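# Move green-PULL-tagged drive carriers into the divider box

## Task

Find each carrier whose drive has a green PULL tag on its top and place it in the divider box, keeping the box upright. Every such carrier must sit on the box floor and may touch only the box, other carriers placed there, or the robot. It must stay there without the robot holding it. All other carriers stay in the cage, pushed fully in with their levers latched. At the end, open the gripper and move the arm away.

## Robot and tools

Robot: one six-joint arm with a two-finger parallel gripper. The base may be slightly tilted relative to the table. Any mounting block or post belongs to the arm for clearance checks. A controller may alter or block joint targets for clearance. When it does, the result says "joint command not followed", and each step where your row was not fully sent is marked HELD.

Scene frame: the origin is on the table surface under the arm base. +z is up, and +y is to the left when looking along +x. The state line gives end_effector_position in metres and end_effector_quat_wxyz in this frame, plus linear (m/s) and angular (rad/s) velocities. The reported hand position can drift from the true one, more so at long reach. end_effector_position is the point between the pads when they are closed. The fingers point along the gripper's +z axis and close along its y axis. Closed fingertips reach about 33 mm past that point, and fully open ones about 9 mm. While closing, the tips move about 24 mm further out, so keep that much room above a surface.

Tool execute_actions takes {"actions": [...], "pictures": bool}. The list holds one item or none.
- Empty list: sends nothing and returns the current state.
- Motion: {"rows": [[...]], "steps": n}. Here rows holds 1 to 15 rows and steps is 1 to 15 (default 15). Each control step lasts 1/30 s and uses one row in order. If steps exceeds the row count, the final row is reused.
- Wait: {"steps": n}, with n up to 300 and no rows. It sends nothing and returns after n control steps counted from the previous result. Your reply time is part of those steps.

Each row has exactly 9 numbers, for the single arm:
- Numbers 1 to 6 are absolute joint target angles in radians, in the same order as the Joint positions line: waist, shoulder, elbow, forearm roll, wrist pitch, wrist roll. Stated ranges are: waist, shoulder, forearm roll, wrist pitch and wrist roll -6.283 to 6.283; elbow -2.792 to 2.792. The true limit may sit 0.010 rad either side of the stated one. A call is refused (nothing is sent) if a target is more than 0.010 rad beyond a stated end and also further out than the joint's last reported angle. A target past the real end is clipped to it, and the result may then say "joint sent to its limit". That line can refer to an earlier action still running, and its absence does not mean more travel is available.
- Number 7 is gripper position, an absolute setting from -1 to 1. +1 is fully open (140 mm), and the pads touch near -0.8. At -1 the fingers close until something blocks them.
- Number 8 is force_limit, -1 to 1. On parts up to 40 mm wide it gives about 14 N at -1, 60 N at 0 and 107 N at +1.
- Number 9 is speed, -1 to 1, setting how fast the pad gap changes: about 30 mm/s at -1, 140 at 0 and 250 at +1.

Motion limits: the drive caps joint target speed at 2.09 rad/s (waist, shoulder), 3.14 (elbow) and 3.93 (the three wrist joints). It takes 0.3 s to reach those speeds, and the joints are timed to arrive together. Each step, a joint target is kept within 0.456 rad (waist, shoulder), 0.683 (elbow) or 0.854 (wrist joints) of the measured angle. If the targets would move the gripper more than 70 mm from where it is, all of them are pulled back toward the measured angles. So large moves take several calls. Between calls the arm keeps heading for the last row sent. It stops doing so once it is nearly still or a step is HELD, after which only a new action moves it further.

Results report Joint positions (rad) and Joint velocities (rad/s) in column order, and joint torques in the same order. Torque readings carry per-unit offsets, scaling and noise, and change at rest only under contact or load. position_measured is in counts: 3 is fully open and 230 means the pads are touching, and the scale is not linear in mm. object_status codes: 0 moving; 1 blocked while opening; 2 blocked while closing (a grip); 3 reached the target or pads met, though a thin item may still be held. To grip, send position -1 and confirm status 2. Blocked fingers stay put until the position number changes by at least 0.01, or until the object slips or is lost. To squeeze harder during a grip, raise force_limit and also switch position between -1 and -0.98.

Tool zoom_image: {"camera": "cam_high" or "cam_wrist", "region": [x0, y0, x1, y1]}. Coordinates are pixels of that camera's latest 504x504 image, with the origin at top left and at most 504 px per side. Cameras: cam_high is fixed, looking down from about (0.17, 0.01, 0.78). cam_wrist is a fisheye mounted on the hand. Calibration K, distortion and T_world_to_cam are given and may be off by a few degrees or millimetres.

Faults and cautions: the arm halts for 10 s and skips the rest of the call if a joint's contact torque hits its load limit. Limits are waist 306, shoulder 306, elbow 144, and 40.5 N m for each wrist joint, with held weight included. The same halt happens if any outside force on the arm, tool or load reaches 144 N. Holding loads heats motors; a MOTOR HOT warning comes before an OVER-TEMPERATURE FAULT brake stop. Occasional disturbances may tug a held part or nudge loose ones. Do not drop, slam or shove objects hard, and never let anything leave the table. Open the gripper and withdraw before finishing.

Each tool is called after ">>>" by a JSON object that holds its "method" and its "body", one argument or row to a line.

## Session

>>> {"method": "show_instructions", "body": {

}}

>>> {"method": "execute_actions", "body": {
  "actions": []
}}

Reference images for this scene: manual page 1, manual page 2, manual page 3, manual page 4, manual page 5, manual page 6.

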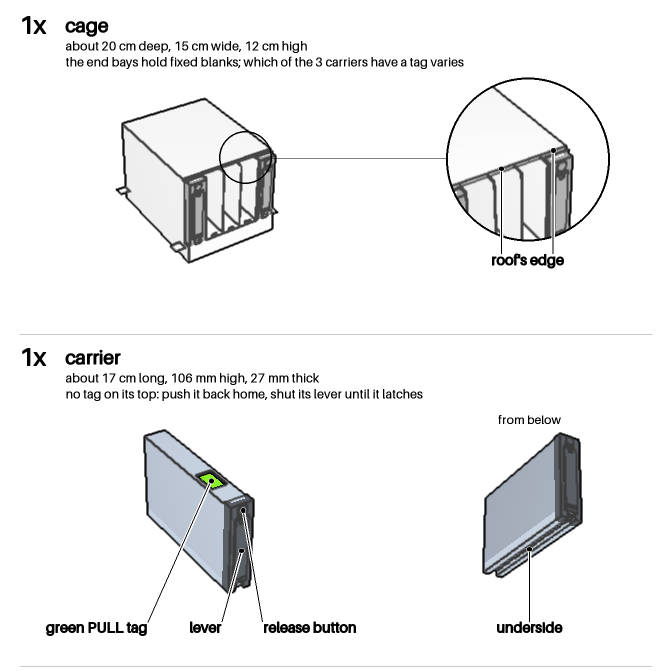

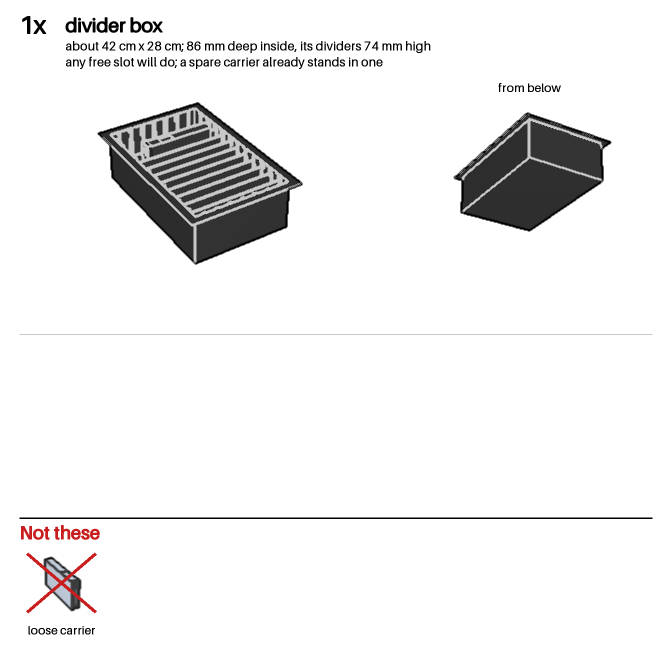

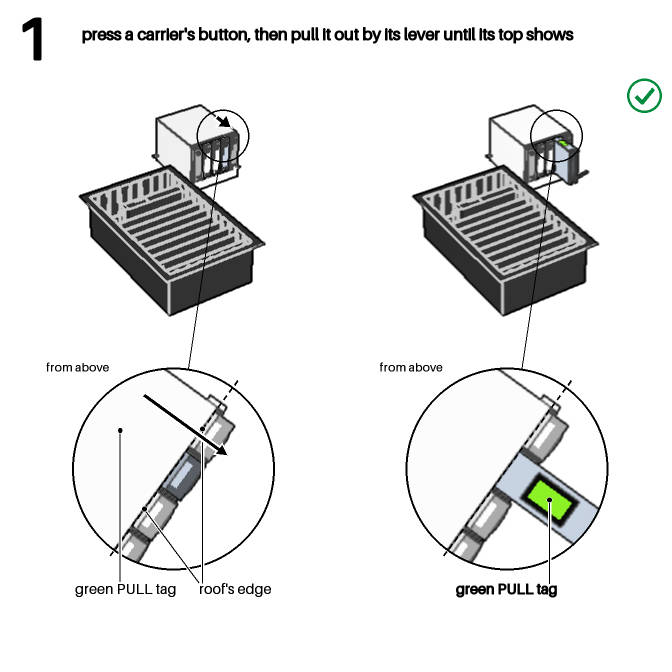

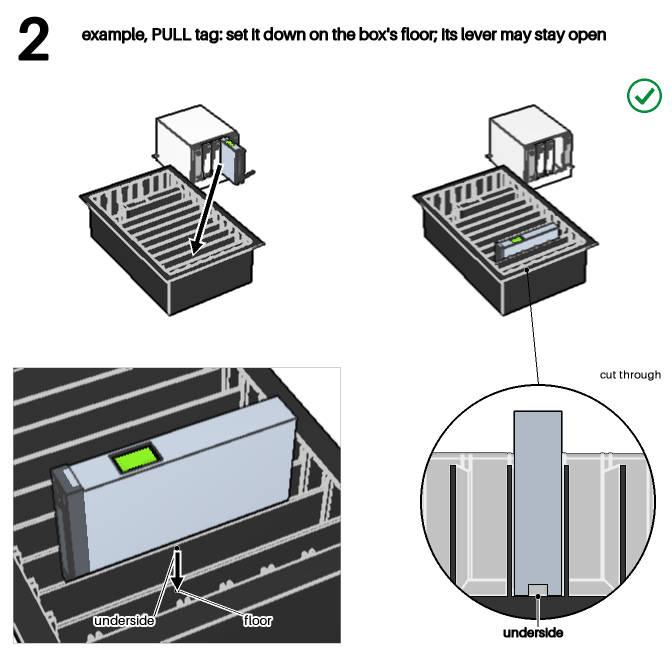

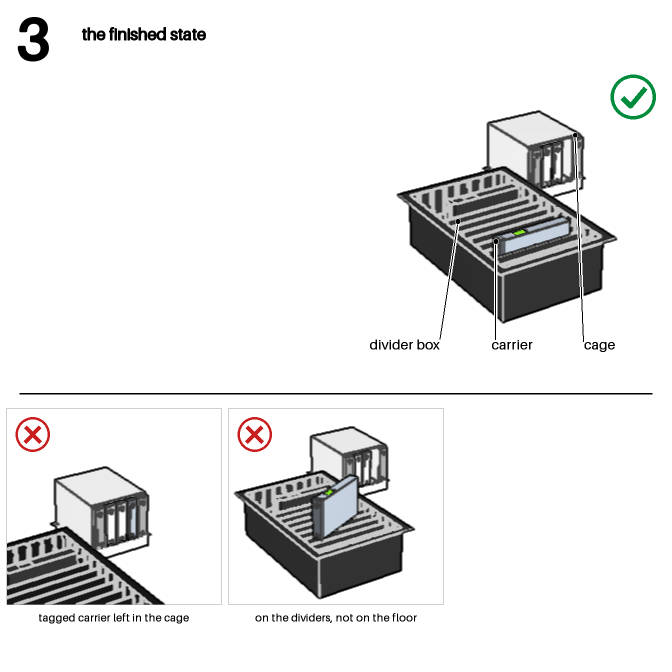

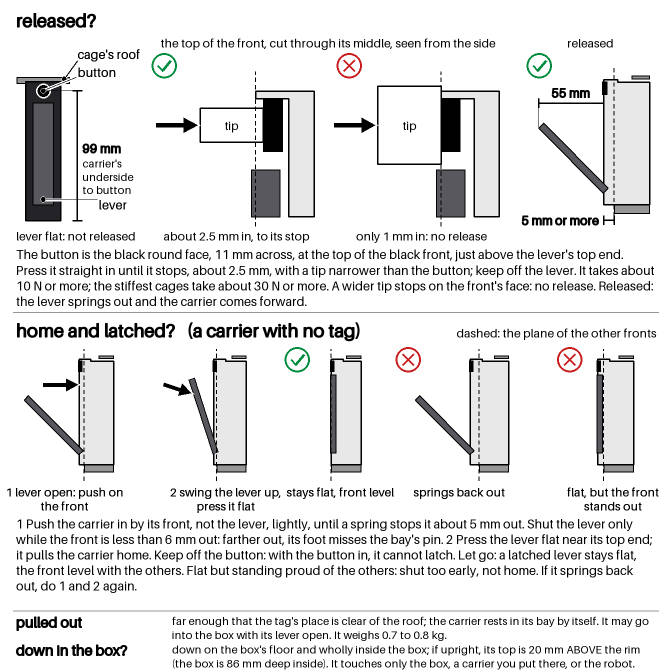

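Scene clock: 0.00 s of 9097.00 s.
end_effector_position=(+0.4538, -0.6681, +0.3799) position_measured=3 object_status=3 end_effector_quat_wxyz=(-0.336, -0.406, +0.843, +0.111) end_effector_velocity=(+0.001, +0.001, -0.000) end_effector_angular_velocity=(+0.001, +0.000, +0.001)
Joint positions: [-0.783  0.638  1.019 -0.596  1.906  2.941]
Joint velocities: [ 0.001  0.     0.     0.     0.    -0.   ]
Joint torques (N m, as the joint torque sensors report them, + toward a larger angle): no reading
camera_calibration (this result's frames):
cam_wrist: T_world_to_cam=[[-0.486294, 0.810449, 0.326634, 0.640524], [0.73309, 0.581829, -0.352214, 0.201085], [-0.475497, 0.0681721, -0.877072, 0.770267], [0, 0, 0, 1]] pos_world=[0.53033, -0.68862, 0.537188]

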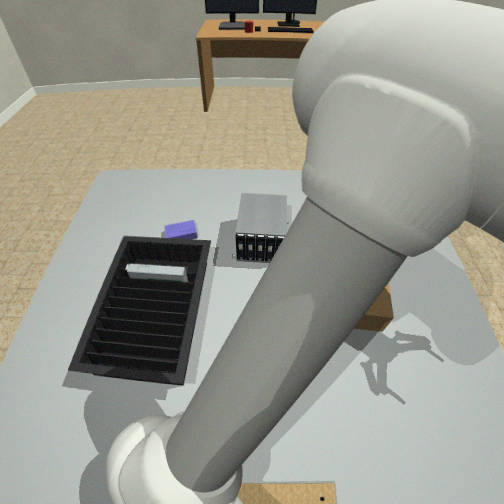

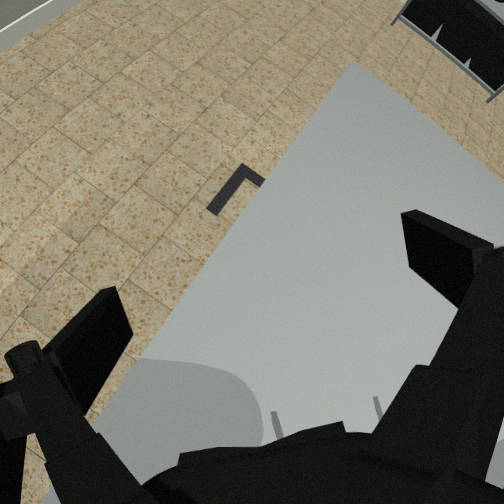

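>>> {"method": "execute_actions", "body": {
  "actions": [
    {"rows":[[-0.045,-0.05,2.27,0,0.08,0.785,-1,0,0.5]],"steps":15}
  ],
  "pictures": false
}}

>>> {"method": "execute_actions", "body": {
  "actions": [
    {"steps":20}
  ]
}}

Scene clock: 2.93 s of 9097.00 s.
end_effector_position=(+0.5881, -0.5010, +0.3307) position_measured=143 object_status=0 end_effector_quat_wxyz=(+0.193, +0.705, -0.682, -0.033) end_effector_velocity=(+0.238, +0.425, -0.084) end_effector_angular_velocity=(+0.320, -0.532, +1.489)
Joint positions: [-0.58   0.435  1.324 -0.371  1.524  2.558]
Joint velocities: [ 0.465 -0.461  0.691  0.4   -0.86  -0.86 ]
Joint torques (N m, as the joint torque sensors report them, + toward a larger angle): [ -5.16 -86.65 -38.26   2.67   0.44  -0.1 ]
Steps of this call (steps 1 to 73: nothing new was sent; steps 74 to 88: all 15 steps of this action). Readings (joint positions | what the end effector reports):
74: [-0.783 0.638 1.019 -0.596 1.906 2.940] | position_measured=3 object_status=0
75: [-0.780 0.635 1.025 -0.592 1.899 2.933] | position_measured=7 object_status=0
77: [-0.752 0.607 1.068 -0.554 1.845 2.880] | position_measured=28 object_status=0
81: [-0.688 0.543 1.162 -0.477 1.727 2.761] | position_measured=70 object_status=0
88: the state above

Scene clock: 3.60 s of 9097.00 s.
end_effector_position=(+0.6780, -0.2087, +0.2514) position_measured=233 object_status=3 end_effector_quat_wxyz=(+0.064, +0.954, -0.251, +0.153) end_effector_velocity=(+0.097, +0.403, -0.091) end_effector_angular_velocity=(-0.294, -0.724, +1.793)
Joint positions: [-0.278  0.157  1.833 -0.157  0.845  1.879]
Joint velocities: [ 0.42  -0.373  0.784  0.282 -1.364 -1.37 ]
Joint torques (N m, as the joint torque sensors report them, + toward a larger angle): [ -0.1  -56.68 -36.35   3.89  -1.15  -0.2 ]
Steps of this call (steps 1 to 20: the robot went on to your last target). Readings (joint positions | what the end effector reports):
1: [-0.564 0.419 1.348 -0.358 1.495 2.529] | position_measured=154 object_status=0
2: [-0.548 0.404 1.371 -0.345 1.466 2.500] | position_measured=165 object_status=0
4: [-0.517 0.372 1.419 -0.320 1.406 2.441] | position_measured=186 object_status=0
8: [-0.453 0.313 1.515 -0.276 1.286 2.321] | position_measured=228 object_status=0
20: the state above
camera_calibration (this result's frames):
cam_wrist: T_world_to_cam=[[-0.682613, -0.729771, -0.03838, 0.322622], [-0.727316, 0.683548, -0.0614273, 0.662413], [0.0710624, -0.0140167, -0.997373, 0.375363], [0, 0, 0, 1]] pos_world=[0.675336, -0.212089, 0.427449]

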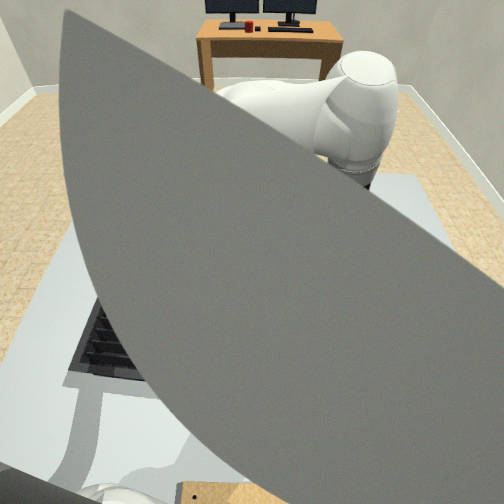

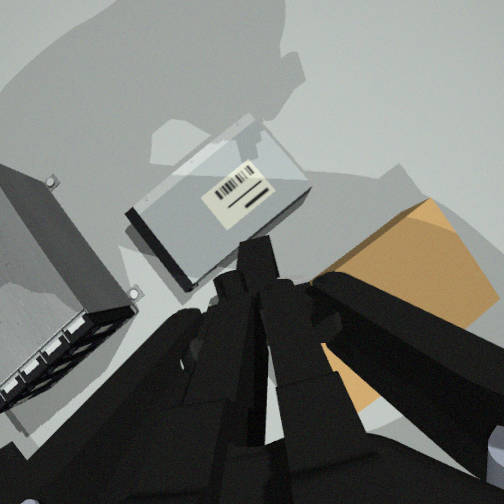

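>>> {"method": "execute_actions", "body": {
  "actions": [
    {"rows":[[-0.045,0.0,2.32,0,-0.02,0.785,-1,0,0.5],[-0.045,0.0,2.32,0,-0.02,0.785,-1,0,0.5],[-0.045,0.05,2.35,0,-0.1,0.785,-1,0,0.5],[-0.045,0.05,2.35,0,-0.1,0.785,-1,0,0.5],[-0.045,0.1,2.365,0,-0.165,0.785,-1,0,0.5],[-0.045,0.1,2.365,0,-0.165,0.785,-1,0,0.5],[-0.045,0.144,2.3692,0,-0.2132,0.785,-1,0,0.5]],"steps":15}
  ],
  "pictures": false
}}

>>> {"method": "execute_actions", "body": {
  "actions": [
    {"steps":8}
  ]
}}

Scene clock: 5.90 s of 9097.00 s.
end_effector_position=(+0.6664, -0.0049, +0.1212) position_measured=233 object_status=3 end_effector_quat_wxyz=(+0.167, +0.853, +0.324, +0.373) end_effector_velocity=(+0.001, -0.000, -0.000) end_effector_angular_velocity=(-0.001, -0.005, -0.000)
Joint positions: [-0.045  0.144  2.369  0.    -0.213  0.785]
Joint velocities: [-0.001  0.003  0.001 -0.001 -0.009  0.   ]
Joint torques (N m, as the joint torque sensors report them, + toward a larger angle): [ -1.34 -42.37 -25.44   2.66  -2.07  -0.23]
Steps of this call (steps 1 to 45: the robot went on to your last target; steps 46 to 54: nothing new was sent; steps 55 to 69: all 15 steps of this action). Readings (joint positions | what the end effector reports):
55: [-0.045 -0.050 2.270 0.000 0.080 0.785] | position_measured=233 object_status=3
56: [-0.045 -0.047 2.273 0.000 0.072 0.785] | position_measured=233 object_status=3
58: [-0.045 -0.020 2.299 0.000 0.018 0.785] | position_measured=233 object_status=3
62: [-0.045 0.069 2.350 0.000 -0.119 0.785] | position_measured=233 object_status=3
69: the state above

Scene clock: 6.17 s of 9097.00 s.
end_effector_position=(+0.6664, -0.0049, +0.1210) position_measured=233 object_status=3 end_effector_quat_wxyz=(+0.167, +0.853, +0.324, +0.373) end_effector_velocity=(-0.001, +0.000, -0.001) end_effector_angular_velocity=(-0.000, +0.002, +0.001)
Joint positions: [-0.045  0.144  2.369  0.    -0.213  0.785]
Joint velocities: [ 0.     0.     0.001 -0.001 -0.     0.   ]
Joint torques (N m, as the joint torque sensors report them, + toward a larger angle): [ -1.38 -40.13 -25.96   2.71  -2.08  -0.01]
Steps of this call (steps 1 to 8: the robot went on to your last target). Readings (joint positions | what the end effector reports):
1: [-0.045 0.144 2.369 0.000 -0.213 0.785] | position_measured=233 object_status=3
2: [-0.045 0.144 2.369 0.000 -0.213 0.785] | position_measured=233 object_status=3
4: [-0.045 0.144 2.369 0.000 -0.213 0.785] | position_measured=233 object_status=3
8: the state above
camera_calibration (this result's frames):
cam_wrist: T_world_to_cam=[[0.294761, -0.876876, 0.379742, -0.244247], [-0.776602, -0.451378, -0.439485, 0.579686], [0.556782, -0.165365, -0.814032, -0.0976498], [0, 0, 0, 1]] pos_world=[0.576549, 0.0313355, 0.268024]

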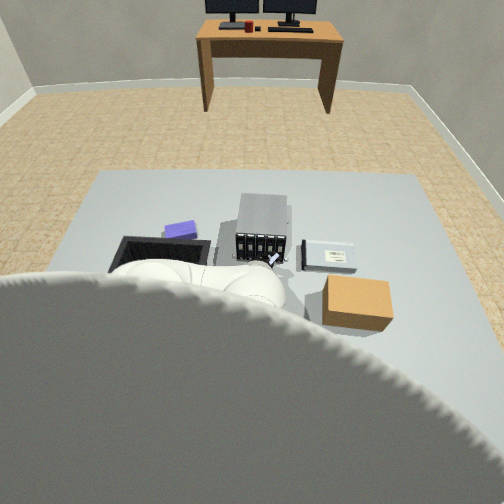

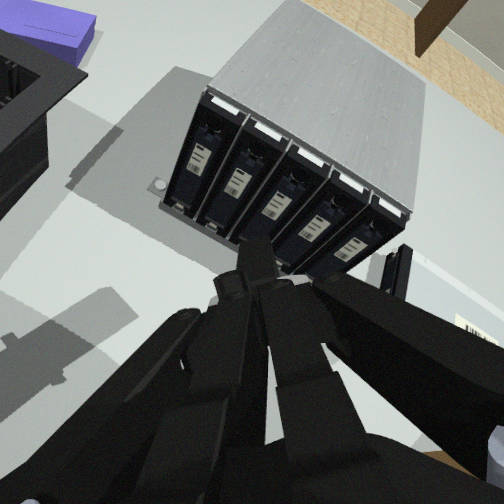

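>>> {"method": "zoom_image", "body": {
  "camera": "cam_wrist",
  "region": [180, 80, 420, 280]
}}

Region (180, 80, 420, 280) of cam_wrist's 504x504 image, scaled by 2.100, with more detail than that image has.

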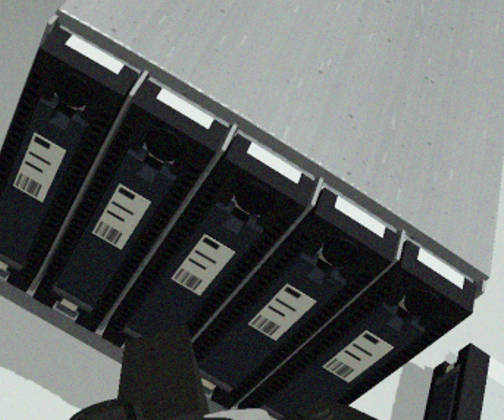

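>>> {"method": "execute_actions", "body": {
  "actions": [
    {"rows":[[-0.0079,0.2037,2.2904,0,-0.1941,0.785,-1,0,0.5]],"steps":15}
  ]
}}

>>> {"method": "zoom_image", "body": {
  "camera": "cam_wrist",
  "region": [200, 160, 340, 280]
}}

Scene clock: 18.33 s of 9097.00 s.
end_effector_position=(+0.7111, +0.0188, +0.1209) position_measured=233 object_status=3 end_effector_quat_wxyz=(+0.160, +0.847, +0.340, +0.376) end_effector_velocity=(+0.001, +0.001, +0.000) end_effector_angular_velocity=(+0.000, -0.001, +0.001)
Joint positions: [-0.008  0.204  2.291 -0.    -0.194  0.785]
Joint velocities: [ 0.001  0.    -0.001 -0.     0.     0.   ]
Joint torques (N m, as the joint torque sensors report them, + toward a larger angle): [ -0.37 -46.35 -26.07   2.75  -1.89  -0.19]
Steps of this call (steps 1 to 15: the robot went on to your last target; steps 16 to 90: nothing new was sent; then 8.67 s passed at rest; steps 91 to 105: all 15 steps of this action). Readings (joint positions | what the end effector reports):
91: [-0.045 0.144 2.369 -0.000 -0.213 0.785] | position_measured=233 object_status=3
92: [-0.043 0.148 2.365 -0.000 -0.212 0.785] | position_measured=233 object_status=3
94: [-0.026 0.175 2.329 -0.000 -0.203 0.785] | position_measured=233 object_status=3
98: [-0.008 0.203 2.291 -0.000 -0.194 0.785] | position_measured=233 object_status=3
105: the state above
camera_calibration (this result's frames):
cam_wrist: T_world_to_cam=[[0.327064, -0.865353, 0.379729, -0.259791], [-0.759397, -0.479834, -0.439404, 0.613304], [0.562446, -0.144652, -0.814082, -0.123068], [0, 0, 0, 1]] pos_world=[0.619928, 0.051671, 0.267951]

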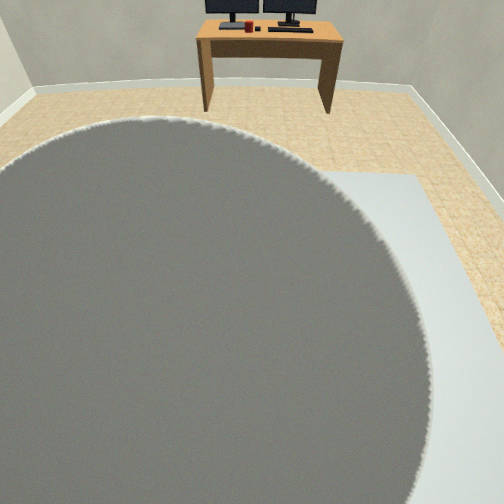

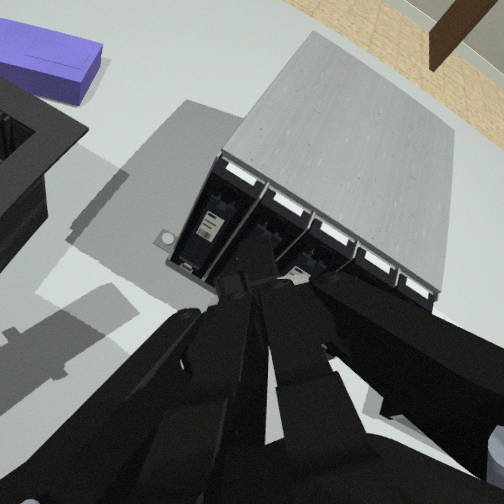

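Region (200, 160, 340, 280) of cam_wrist's 504x504 image, scaled by 3.600, with more detail than that image has; it fills the top 432 rows of this view, and the rest is white.

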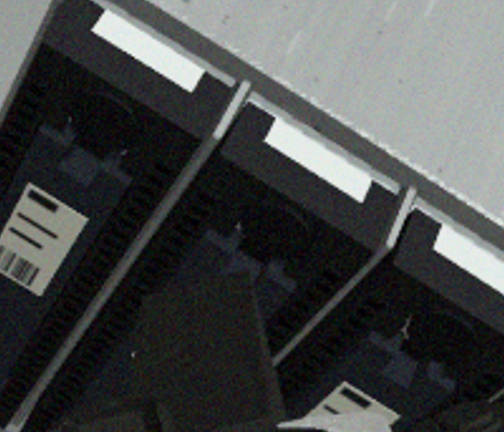

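>>> {"method": "execute_actions", "body": {
  "actions": [
    {"rows":[[-0.0081,0.2063,2.2868,0,-0.1931,0.785,-1,0,0.5],[-0.0083,0.2089,2.2833,0,-0.1922,0.785,-1,0,0.5],[-0.0083,0.2108,2.2806,0,-0.1915,0.785,-1,0,0.5],[-0.0083,0.2121,2.2788,0,-0.191,0.785,-1,0,0.5],[-0.0083,0.2134,2.2771,0,-0.1905,0.785,-1,0,0.5],[-0.0083,0.2147,2.2753,0,-0.19,0.785,-1,0,0.5]],"steps":11}
  ]
}}

>>> {"method": "zoom_image", "body": {
  "camera": "cam_wrist",
  "region": [200, 160, 340, 280]
}}

Scene clock: 21.93 s of 9097.00 s.
end_effector_position=(+0.7195, +0.0184, +0.1209) position_measured=233 object_status=3 end_effector_quat_wxyz=(+0.160, +0.847, +0.340, +0.376) end_effector_velocity=(+0.001, -0.000, -0.000) end_effector_angular_velocity=(+0.000, +0.001, -0.001)
Joint positions: [-0.008  0.215  2.275  0.    -0.19   0.785]
Joint velocities: [-0.     0.002 -0.002 -0.     0.001  0.   ]
Joint torques (N m, as the joint torque sensors report them, + toward a larger angle): [  0.37 -50.16 -26.1    2.57  -1.75  -0.03]
Steps of this call (steps 1 to 15: the robot went on to your last target; steps 16 to 90: nothing new was sent; then 0.23 s passed at rest; steps 91 to 101: all 11 steps of this action). Readings (joint positions | what the end effector reports):
91: [-0.008 0.204 2.290 -0.000 -0.194 0.785] | position_measured=233 object_status=3
92: [-0.008 0.205 2.289 -0.000 -0.194 0.785] | position_measured=233 object_status=3
94: [-0.008 0.208 2.284 0.000 -0.192 0.785] | position_measured=233 object_status=3
98: [-0.008 0.214 2.276 0.000 -0.190 0.785] | position_measured=233 object_status=3
101: the state above
camera_calibration (this result's frames):
cam_wrist: T_world_to_cam=[[0.326807, -0.865454, 0.379719, -0.262692], [-0.759526, -0.479607, -0.439429, 0.619639], [0.562421, -0.144798, -0.814074, -0.12788], [0, 0, 0, 1]] pos_world=[0.628404, 0.0513182, 0.267932]

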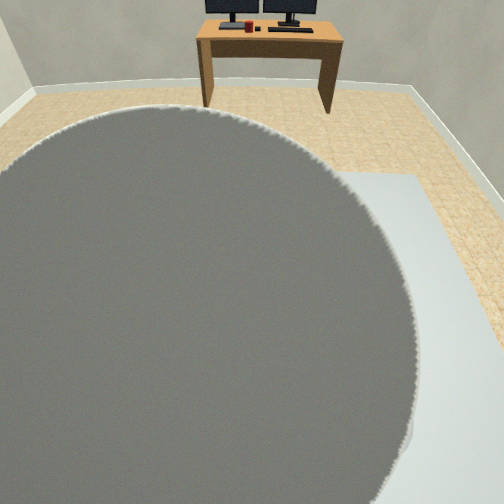

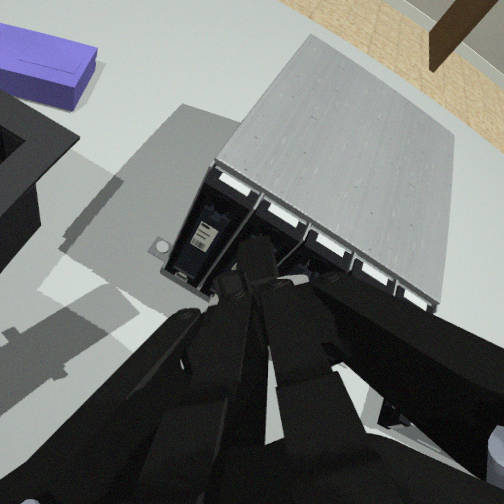

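Region (200, 160, 340, 280) of cam_wrist's 504x504 image, scaled by 3.600, with more detail than that image has; it fills the top 432 rows of this view, and the rest is white.

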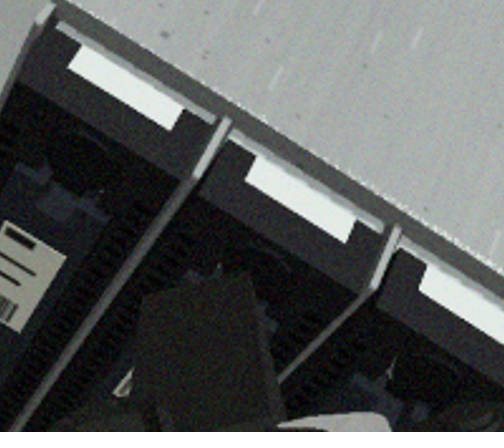

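>>> {"method": "execute_actions", "body": {
  "actions": [
    {"rows":[[-0.0083,0.216,2.2735,0,-0.1895,0.785,-1,0,0.5],[-0.0083,0.2173,2.2717,0,-0.189,0.785,-1,0,0.5],[-0.0083,0.2179,2.2708,0,-0.1888,0.785,-1,0,0.5]],"steps":8}
  ],
  "pictures": false
}}

Scene clock: 23.07 s of 9097.00 s.
end_effector_position=(+0.7221, +0.0182, +0.1209) position_measured=233 object_status=3 end_effector_quat_wxyz=(+0.160, +0.847, +0.340, +0.376) end_effector_velocity=(+0.001, -0.001, +0.000) end_effector_angular_velocity=(-0.000, -0.001, -0.001)
Joint positions: [-0.008  0.218  2.271  0.    -0.189  0.785]
Joint velocities: [-0.001  0.001 -0.002  0.     0.001 -0.   ]
Joint torques (N m, as the joint torque sensors report them, + toward a larger angle): [ -2.44 -47.02 -32.96   2.93  -3.95   0.06]
Steps of this call (steps 1 to 15: the robot went on to your last target; steps 16 to 26: nothing new was sent; steps 27 to 34: all 8 steps of this action). Readings (joint positions | what the end effector reports):
27: [-0.008 0.215 2.275 0.000 -0.190 0.785] | position_measured=233 object_status=3
28: [-0.008 0.215 2.275 0.000 -0.190 0.785] | position_measured=233 object_status=3
30: [-0.008 0.217 2.272 0.000 -0.189 0.785] | position_measured=233 object_status=3
34: the state above

>>> {"method": "execute_actions", "body": {
  "actions": [
    {"rows":[[-0.0083,0.2188,2.2696,0,-0.1885,0.785,-1,0,0.5],[-0.0083,0.2197,2.2684,0,-0.1882,0.785,-1,0,0.5],[-0.0083,0.2205,2.2672,0,-0.1878,0.785,-1,0,0.5]],"steps":8}
  ]
}}

Scene clock: 30.73 s of 9097.00 s.
end_effector_position=(+0.7241, +0.0182, +0.1209) position_measured=233 object_status=3 end_effector_quat_wxyz=(+0.160, +0.847, +0.340, +0.376) end_effector_velocity=(+0.001, +0.001, -0.000) end_effector_angular_velocity=(-0.001, +0.000, +0.002)
Joint positions: [-0.008  0.22   2.267  0.    -0.188  0.785]
Joint velocities: [ 0.001  0.001 -0.001 -0.001  0.001 -0.001]
Joint torques (N m, as the joint torque sensors report them, + toward a larger angle): [ -2.72 -46.32 -35.79   2.71  -4.6   -0.08]
Steps of this call (steps 1 to 15: the robot went on to your last target; steps 16 to 90: nothing new was sent; then 4.40 s passed at rest; steps 91 to 98: all 8 steps of this action). Readings (joint positions | what the end effector reports):
91: [-0.008 0.218 2.271 0.000 -0.189 0.785] | position_measured=233 object_status=3
92: [-0.008 0.218 2.270 0.000 -0.189 0.785] | position_measured=233 object_status=3
94: [-0.008 0.220 2.269 0.000 -0.188 0.785] | position_measured=233 object_status=3
98: the state above
camera_calibration (this result's frames):
cam_wrist: T_world_to_cam=[[0.326666, -0.865491, 0.379757, -0.264264], [-0.759533, -0.479521, -0.439511, 0.623059], [0.562494, -0.144864, -0.814012, -0.130516], [0, 0, 0, 1]] pos_world=[0.632974, 0.0511443, 0.267956]

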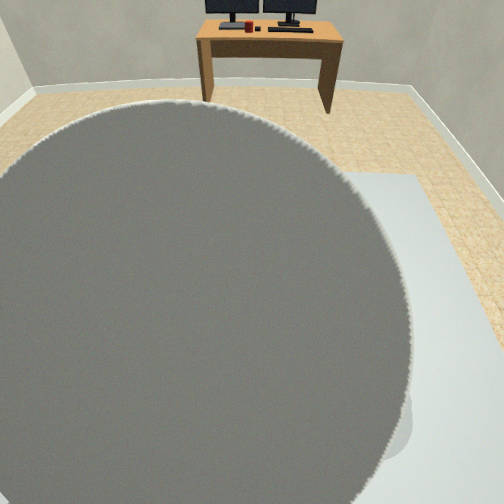

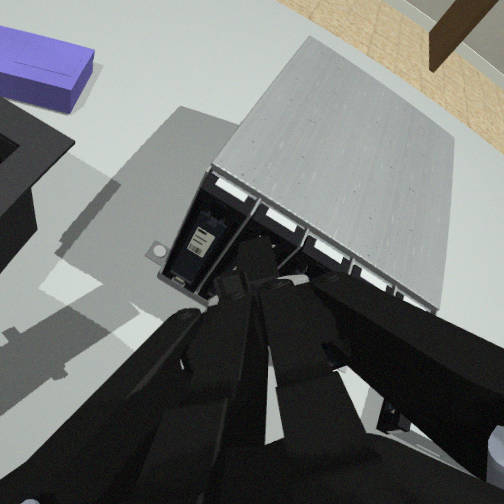

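>>> {"method": "execute_actions", "body": {
  "actions": [
    {"rows":[[-0.0083,0.2212,2.2663,0,-0.1875,0.785,-1,0,0.5],[-0.0083,0.2218,2.2654,0,-0.1873,0.785,-1,0,0.5],[-0.0083,0.2218,2.2654,0,-0.1873,0.785,-1,0,0.5],[-0.0083,0.2218,2.2654,0,-0.1873,0.785,-1,0,0.5],[-0.0083,0.2218,2.2654,0,-0.1873,0.785,-1,0,0.5]],"steps":6}
  ],
  "pictures": false
}}

>>> {"method": "execute_actions", "body": {
  "actions": [
    {"rows":[[-0.0083,0.2192,2.269,0,-0.1883,0.785,-1,0,0.5],[-0.0083,0.2166,2.2725,0,-0.1892,0.785,-1,0,0.5],[-0.0083,0.214,2.2761,0,-0.1902,0.785,-1,0,0.5],[-0.0083,0.2071,2.2786,0,-0.1857,0.785,-1,0,0.5],[-0.0083,0.2002,2.2811,0,-0.1813,0.785,-1,0,0.5],[-0.0083,0.1933,2.2835,0,-0.1768,0.785,-1,0,0.5],[-0.0083,0.1864,2.286,0,-0.1724,0.785,-1,0,0.5],[-0.0083,0.1795,2.2885,0,-0.1679,0.785,-1,0,0.5],[-0.02,0.1795,2.2885,0,-0.1679,0.785,-1,0,0.5],[-0.04,0.1795,2.2885,0,-0.1679,0.785,-1,0,0.5],[-0.06,0.1795,2.2885,0,-0.1679,0.785,-1,0,0.5],[-0.075,0.1795,2.2885,0,-0.1679,0.785,-1,0,0.5],[-0.085,0.1795,2.2885,0,-0.1679,0.785,-1,0,0.5]],"steps":15}
  ]
}}

Scene clock: 36.27 s of 9097.00 s.
end_effector_position=(+0.7250, +0.0182, +0.1208) position_measured=233 object_status=3 end_effector_quat_wxyz=(+0.160, +0.847, +0.340, +0.376) end_effector_velocity=(+0.002, +0.000, +0.001) end_effector_angular_velocity=(-0.001, -0.002, +0.001)
Joint positions: [-0.008  0.222  2.266 -0.    -0.187  0.785]
Joint velocities: [ 0.     0.002 -0.003 -0.     0.    -0.001]
Joint torques (N m, as the joint torque sensors report them, + toward a larger angle): [ -2.23 -40.19 -42.23   2.75  -6.43  -0.1 ]
Steps of this call (steps 1 to 15: the robot went on to your last target; steps 16 to 90: nothing new was sent; then 2.33 s passed at rest; steps 91 to 96: all 6 steps of this action). Readings (joint positions | what the end effector reports):
91: [-0.008 0.221 2.267 -0.000 -0.188 0.785] | position_measured=233 object_status=3
92: [-0.008 0.221 2.267 -0.000 -0.188 0.785] | position_measured=233 object_status=3
94: [-0.008 0.221 2.266 -0.000 -0.187 0.785] | position_measured=233 object_status=3
96: the state above

Scene clock: 36.77 s of 9097.00 s.
end_effector_position=(+0.7079, -0.0248, +0.1325) position_measured=233 object_status=3 end_effector_quat_wxyz=(+0.171, +0.857, +0.314, +0.371) end_effector_velocity=(-0.012, -0.228, -0.000) end_effector_angular_velocity=(+0.001, +0.004, -0.323)
Joint positions: [-0.07   0.18   2.288 -0.    -0.168  0.785]
Joint velocities: [-0.322 -0.006  0.004  0.     0.004  0.001]
Joint torques (N m, as the joint torque sensors report them, + toward a larger angle): [  4.94 -44.93 -24.22   2.44  -1.87   0.03]
Steps of this call (steps 1 to 15: all 15 steps of this action). Readings (joint positions | what the end effector reports):
1: [-0.008 0.222 2.266 -0.000 -0.187 0.785] | position_measured=233 object_status=3
2: [-0.008 0.221 2.266 -0.000 -0.187 0.785] | position_measured=233 object_status=3
4: [-0.008 0.218 2.271 -0.000 -0.189 0.785] | position_measured=233 object_status=3
8: [-0.008 0.197 2.281 -0.000 -0.179 0.785] | position_measured=233 object_status=3
15: the state above
camera_calibration (this result's frames):
cam_wrist: T_world_to_cam=[[0.273198, -0.883852, 0.379695, -0.263238], [-0.787522, -0.432168, -0.439363, 0.616239], [0.552424, -0.178985, -0.81412, -0.111865], [0, 0, 0, 1]] pos_world=[0.619015, 0.013633, 0.279631]

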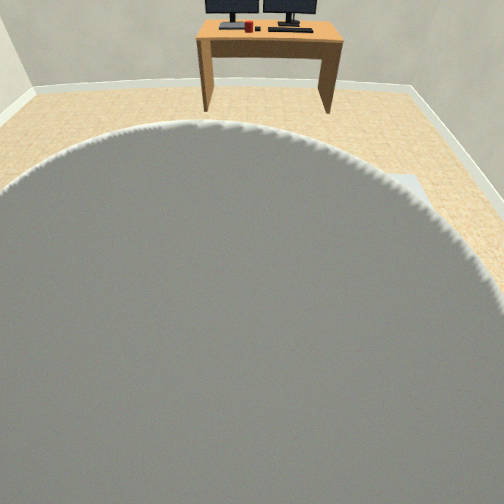

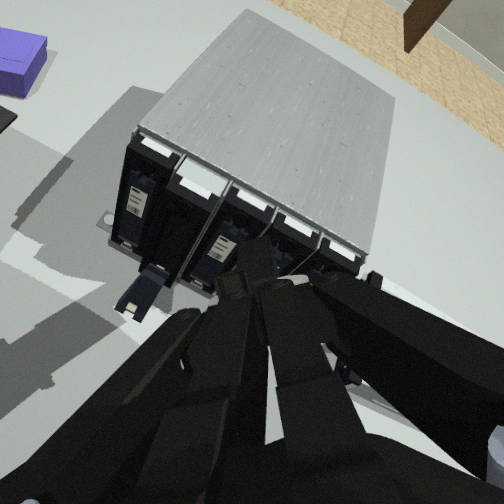

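>>> {"method": "execute_actions", "body": {
  "actions": [
    {"rows":[[-0.0846,0.19,2.292,0,-0.182,0.785,-1,0,0.5],[-0.0846,0.2,2.2957,0,-0.1955,0.785,-1,0,0.5],[-0.0846,0.2,2.2957,0,-0.1955,0.785,-1,0,0.5],[-0.0846,0.2037,2.2904,0,-0.1941,0.785,-1,0,0.5],[-0.0846,0.2076,2.2851,0,-0.1927,0.785,-1,0,0.5]],"steps":13}
  ]
}}

>>> {"method": "zoom_image", "body": {
  "camera": "cam_wrist",
  "region": [200, 160, 340, 280]
}}

Scene clock: 39.30 s of 9097.00 s.
end_effector_position=(+0.7133, -0.0361, +0.1207) position_measured=233 object_status=3 end_effector_quat_wxyz=(+0.174, +0.860, +0.307, +0.370) end_effector_velocity=(+0.003, +0.001, +0.002) end_effector_angular_velocity=(-0.000, -0.003, +0.001)
Joint positions: [-0.085  0.207  2.285 -0.    -0.193  0.785]
Joint velocities: [ 0.001  0.001 -0.004  0.001 -0.    -0.001]
Joint torques (N m, as the joint torque sensors report them, + toward a larger angle): [ -0.45 -44.61 -26.32   2.77  -2.01  -0.04]
Steps of this call (steps 1 to 30: the robot went on to your last target; steps 31 to 63: nothing new was sent; steps 64 to 76: all 13 steps of this action). Readings (joint positions | what the end effector reports):
64: [-0.085 0.180 2.289 -0.000 -0.168 0.785] | position_measured=233 object_status=3
65: [-0.085 0.182 2.289 -0.000 -0.171 0.785] | position_measured=233 object_status=3
67: [-0.085 0.193 2.293 -0.000 -0.187 0.785] | position_measured=233 object_status=3
71: [-0.085 0.206 2.287 -0.000 -0.193 0.785] | position_measured=233 object_status=3
76: the state above
camera_calibration (this result's frames):
cam_wrist: T_world_to_cam=[[0.259858, -0.88789, 0.379638, -0.260784], [-0.794037, -0.4202, -0.439246, 0.615454], [0.549526, -0.187305, -0.81421, -0.124687], [0, 0, 0, 1]] pos_world=[0.624979, 0.00371116, 0.267817]

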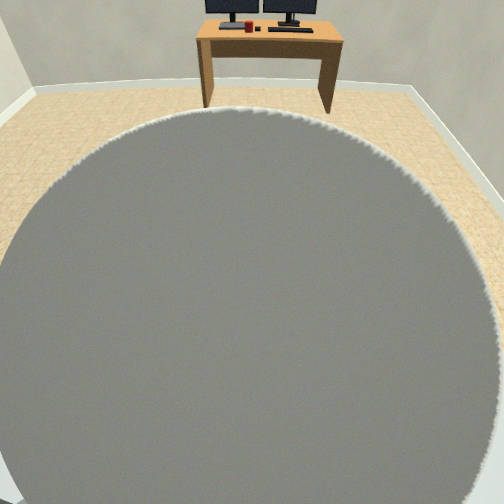

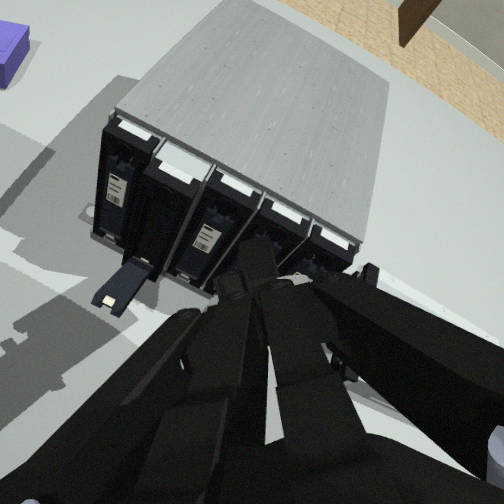

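Region (200, 160, 340, 280) of cam_wrist's 504x504 image, scaled by 3.600, with more detail than that image has; it fills the top 432 rows of this view, and the rest is white.

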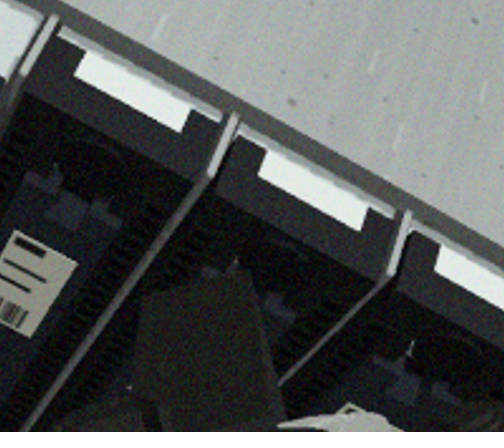

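>>> {"method": "execute_actions", "body": {
  "actions": [
    {"rows":[[-0.0864,0.2082,2.2842,0,-0.1925,0.785,-1,0,0.5],[-0.0864,0.2089,2.2833,0,-0.1922,0.785,-1,0,0.5],[-0.0864,0.2102,2.2815,0,-0.1917,0.785,-1,0,0.5],[-0.0864,0.2115,2.2797,0,-0.1912,0.785,-1,0,0.5],[-0.0864,0.2128,2.278,0,-0.1908,0.785,-1,0,0.5],[-0.0864,0.214,2.2762,0,-0.1903,0.785,-1,0,0.5]],"steps":11}
  ]
}}

>>> {"method": "zoom_image", "body": {
  "camera": "cam_wrist",
  "region": [200, 160, 340, 280]
}}

Scene clock: 42.73 s of 9097.00 s.
end_effector_position=(+0.7183, -0.0378, +0.1208) position_measured=233 object_status=3 end_effector_quat_wxyz=(+0.174, +0.860, +0.306, +0.369) end_effector_velocity=(+0.002, -0.000, +0.000) end_effector_angular_velocity=(+0.000, -0.000, -0.000)
Joint positions: [-0.086  0.214  2.276  0.    -0.19   0.785]
Joint velocities: [ 0.     0.002 -0.003  0.001  0.001  0.   ]
Joint torques (N m, as the joint torque sensors report them, + toward a larger angle): [ -2.67 -44.88 -32.29   3.03  -3.5   -0.13]
Steps of this call (steps 1 to 15: the robot went on to your last target; steps 16 to 90: nothing new was sent; then 0.07 s passed at rest; steps 91 to 101: all 11 steps of this action). Readings (joint positions | what the end effector reports):
91: [-0.085 0.208 2.285 0.000 -0.193 0.785] | position_measured=233 object_status=3
92: [-0.085 0.208 2.285 -0.000 -0.193 0.785] | position_measured=233 object_status=3
94: [-0.086 0.209 2.283 -0.000 -0.192 0.785] | position_measured=233 object_status=3
98: [-0.086 0.213 2.277 0.000 -0.191 0.785] | position_measured=233 object_status=3
101: the state above
camera_calibration (this result's frames):
cam_wrist: T_world_to_cam=[[0.258288, -0.888331, 0.379678, -0.262511], [-0.794688, -0.418846, -0.439361, 0.619235], [0.549325, -0.188244, -0.814129, -0.127592], [0, 0, 0, 1]] pos_world=[0.629992, 0.00214934, 0.267861]

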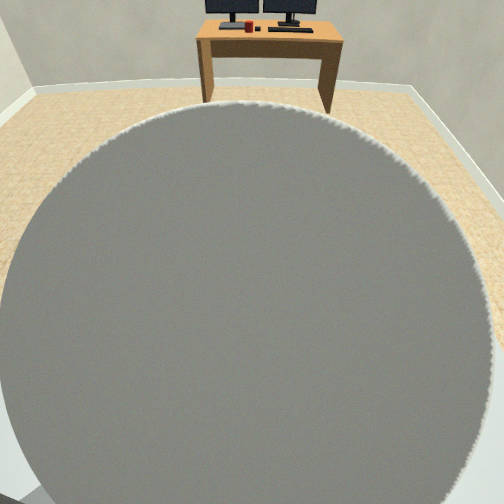

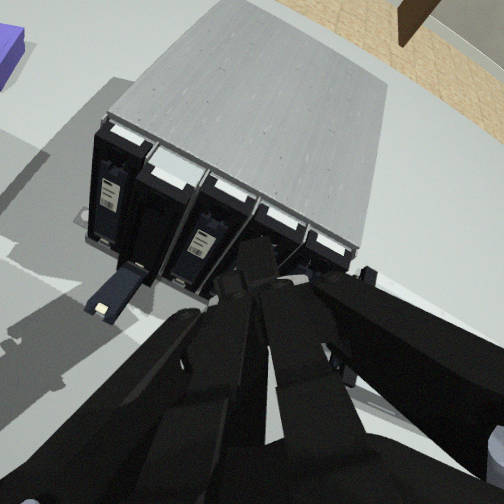

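Region (200, 160, 340, 280) of cam_wrist's 504x504 image, scaled by 3.600, with more detail than that image has; it fills the top 432 rows of this view, and the rest is white.

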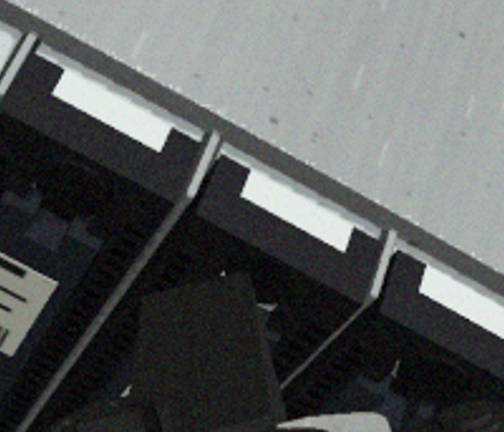

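At r=.753, 7 N. Push 2.5 mm more.

>>> {"method": "execute_actions", "body": {
  "actions": [
    {"rows":[[-0.0864,0.2149,2.275,0,-0.19,0.785,-1,0,0.5],[-0.0864,0.2158,2.2737,0,-0.1896,0.785,-1,0,0.5],[-0.0864,0.2167,2.2725,0,-0.1893,0.785,-1,0,0.5],[-0.0864,0.2174,2.2715,0,-0.189,0.785,-1,0,0.5]],"steps":9}
  ],
  "pictures": false
}}

Scene clock: 43.93 s of 9097.00 s.
end_effector_position=(+0.7208, -0.0381, +0.1207) position_measured=233 object_status=3 end_effector_quat_wxyz=(+0.174, +0.860, +0.306, +0.369) end_effector_velocity=(-0.001, +0.001, -0.002) end_effector_angular_velocity=(+0.001, +0.003, +0.001)
Joint positions: [-0.086  0.217  2.272  0.    -0.189  0.785]
Joint velocities: [ 0.002  0.001  0.001 -0.     0.     0.001]
Joint torques (N m, as the joint torque sensors report them, + toward a larger angle): [ -2.61 -42.13 -42.42   2.71  -6.48  -0.01]
Steps of this call (steps 1 to 15: the robot went on to your last target; steps 16 to 27: nothing new was sent; steps 28 to 36: all 9 steps of this action). Readings (joint positions | what the end effector reports):
28: [-0.086 0.214 2.276 0.000 -0.190 0.785] | position_measured=233 object_status=3
29: [-0.086 0.214 2.276 0.000 -0.190 0.785] | position_measured=233 object_status=3
31: [-0.086 0.216 2.274 0.000 -0.190 0.785] | position_measured=233 object_status=3
35: [-0.086 0.217 2.272 0.000 -0.189 0.785] | position_measured=233 object_status=3
36: the state above

>>> {"method": "execute_actions", "body": {
  "actions": [
    {"rows":[[-0.0864,0.2148,2.2751,0,-0.19,0.785,-1,0,0.5],[-0.0864,0.2122,2.2786,0,-0.1909,0.785,-1,0,0.5],[-0.0864,0.2096,2.2822,0,-0.1919,0.785,-1,0,0.5],[-0.0864,0.198,2.287,0,-0.185,0.785,-1,0,0.5],[-0.0864,0.184,2.293,0,-0.177,0.785,-1,0,0.5],[-0.0864,0.166,2.302,0,-0.168,0.785,-1,0,0.5],[-0.0864,0.148,2.31,0,-0.158,0.785,-1,0,0.5],[-0.0864,0.1297,2.3188,0,-0.1483,0.785,-1,0,0.5],[-0.086,0.1282,2.274,0,-0.042,0.85,-1,0,0.5],[-0.086,0.1267,2.228,0,0.065,0.93,-1,0,0.5],[-0.085,0.1251,2.183,0,0.172,1.0,-1,0,0.5],[-0.085,0.1236,2.138,0,0.278,1.07,-1,0,0.5],[-0.085,0.1221,2.093,0,0.385,1.14,-1,0,0.5],[-0.084,0.1205,2.048,0,0.491,1.21,-0.3,0,0.5],[-0.084,0.119,2.0026,0,0.598,1.28,-0.3,0,0.5]],"steps":15}
  ],
  "pictures": false
}}

>>> {"method": "execute_actions", "body": {
  "actions": [
    {"rows":[[-0.084,0.119,2.0026,0,0.598,1.28,-0.3,0,0.5],[-0.084,0.119,2.0026,0,0.598,1.28,-0.3,0,0.5],[-0.084,0.119,2.0026,0,0.598,1.28,-0.3,0,0.5],[-0.084,0.119,2.0026,0,0.598,1.28,-0.3,0,0.5],[-0.084,0.166,1.95,0,0.688,1.33,-0.3,0,0.5],[-0.084,0.213,1.898,0,0.777,1.38,-0.3,0,0.5],[-0.0834,0.26,1.846,0,0.867,1.43,-0.3,0,0.5],[-0.0834,0.307,1.794,0,0.956,1.48,-0.3,0,0.5],[-0.0834,0.3539,1.742,0,1.0456,1.5334,-0.3,0,0.5]],"steps":15}
  ],
  "pictures": false
}}

>>> {"method": "execute_actions", "body": {
  "actions": [
    {"steps":8}
  ]
}}

Scene clock: 52.07 s of 9097.00 s.
end_effector_position=(+0.6792, -0.0335, +0.1394) position_measured=233 object_status=0 end_effector_quat_wxyz=(+0.117, +0.911, +0.249, +0.306) end_effector_velocity=(-0.019, +0.008, +0.098) end_effector_angular_velocity=(+1.179, +1.370, -1.302)
Joint positions: [-0.086  0.127  2.231  0.     0.116  0.936]
Joint velocities: [ 0.009 -0.053 -0.956 -0.     2.487  1.674]
Joint torques (N m, as the joint torque sensors report them, + toward a larger angle): [ -4.15 -46.98 -45.53   4.61  -2.86   0.21]
Steps of this call (steps 1 to 15: the robot went on to your last target; steps 16 to 90: nothing new was sent; then 4.63 s passed at rest; steps 91 to 105: all 15 steps of this action). Readings (joint positions | what the end effector reports):
91: [-0.086 0.217 2.271 0.000 -0.189 0.785] | position_measured=233 object_status=3
92: [-0.086 0.217 2.272 0.000 -0.189 0.785] | position_measured=233 object_status=3
94: [-0.086 0.213 2.277 0.000 -0.191 0.785] | position_measured=233 object_status=3
98: [-0.086 0.179 2.295 0.000 -0.175 0.785] | position_measured=233 object_status=3
105: the state above

Scene clock: 52.57 s of 9097.00 s.
end_effector_position=(+0.6984, -0.0339, +0.1548) position_measured=167 object_status=3 end_effector_quat_wxyz=(+0.000, +1.000, -0.020, +0.018) end_effector_velocity=(+0.005, +0.001, -0.139) end_effector_angular_velocity=(+0.098, +0.833, -0.449)
Joint positions: [-0.084  0.333  1.762  0.     1.012  1.514]
Joint velocities: [ 0.001  0.509 -0.455  0.     0.784  0.451]
Joint torques (N m, as the joint torque sensors report them, + toward a larger angle): [   3.41 -103.78  -32.49    3.5     0.3    -0.4 ]
Steps of this call (steps 1 to 15: all 15 steps of this action). Readings (joint positions | what the end effector reports):
1: [-0.085 0.125 2.194 0.000 0.203 0.998] | position_measured=223 object_status=0
2: [-0.085 0.124 2.152 0.000 0.289 1.061] | position_measured=210 object_status=0
4: [-0.085 0.121 2.078 0.000 0.439 1.168] | position_measured=187 object_status=0
8: [-0.084 0.134 1.969 0.000 0.652 1.307] | position_measured=167 object_status=0
15: the state above

Scene clock: 52.83 s of 9097.00 s.
end_effector_position=(+0.6985, -0.0337, +0.1499) position_measured=167 object_status=3 end_effector_quat_wxyz=(-0.001, +1.000, -0.030, +0.000) end_effector_velocity=(-0.000, -0.000, -0.000) end_effector_angular_velocity=(+0.000, +0.001, -0.001)
Joint positions: [-0.083  0.354  1.742  0.     1.046  1.533]
Joint velocities: [-0.    -0.     0.     0.     0.001  0.001]
Joint torques (N m, as the joint torque sensors report them, + toward a larger angle): [ -0.6  -70.22 -35.08   3.74  -0.06  -0.22]
Steps of this call (steps 1 to 8: the robot went on to your last target). Readings (joint positions | what the end effector reports):
1: [-0.084 0.347 1.749 0.000 1.033 1.526] | position_measured=167 object_status=3
2: [-0.083 0.353 1.744 0.000 1.043 1.532] | position_measured=167 object_status=3
4: [-0.083 0.354 1.742 0.000 1.045 1.533] | position_measured=167 object_status=3
8: the state above
camera_calibration (this result's frames):
cam_wrist: T_world_to_cam=[[-0.300349, -0.953811, -0.00591895, 0.180946], [-0.919848, 0.288002, 0.266335, 0.623563], [-0.252328, 0.0854379, -0.963862, 0.499386], [0, 0, 0, 1]] pos_world=[0.753939, -0.0496652, 0.316334]

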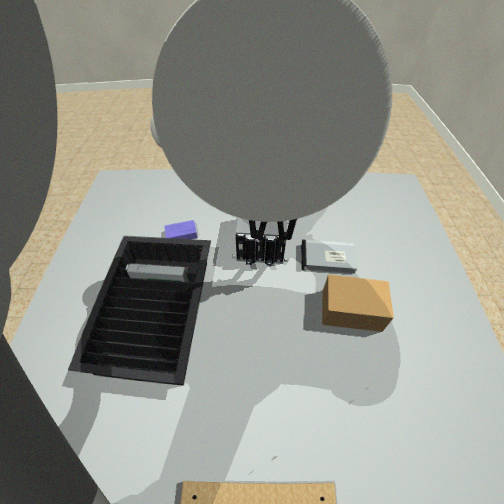

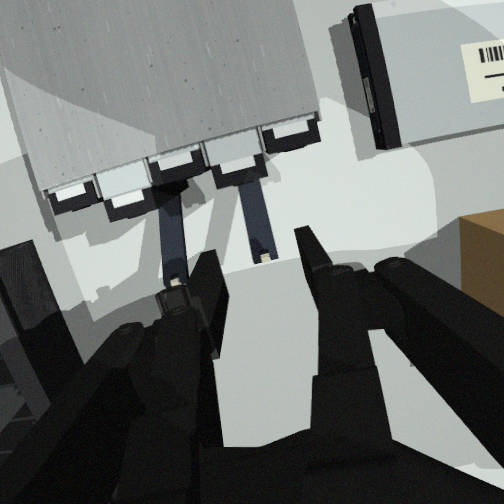

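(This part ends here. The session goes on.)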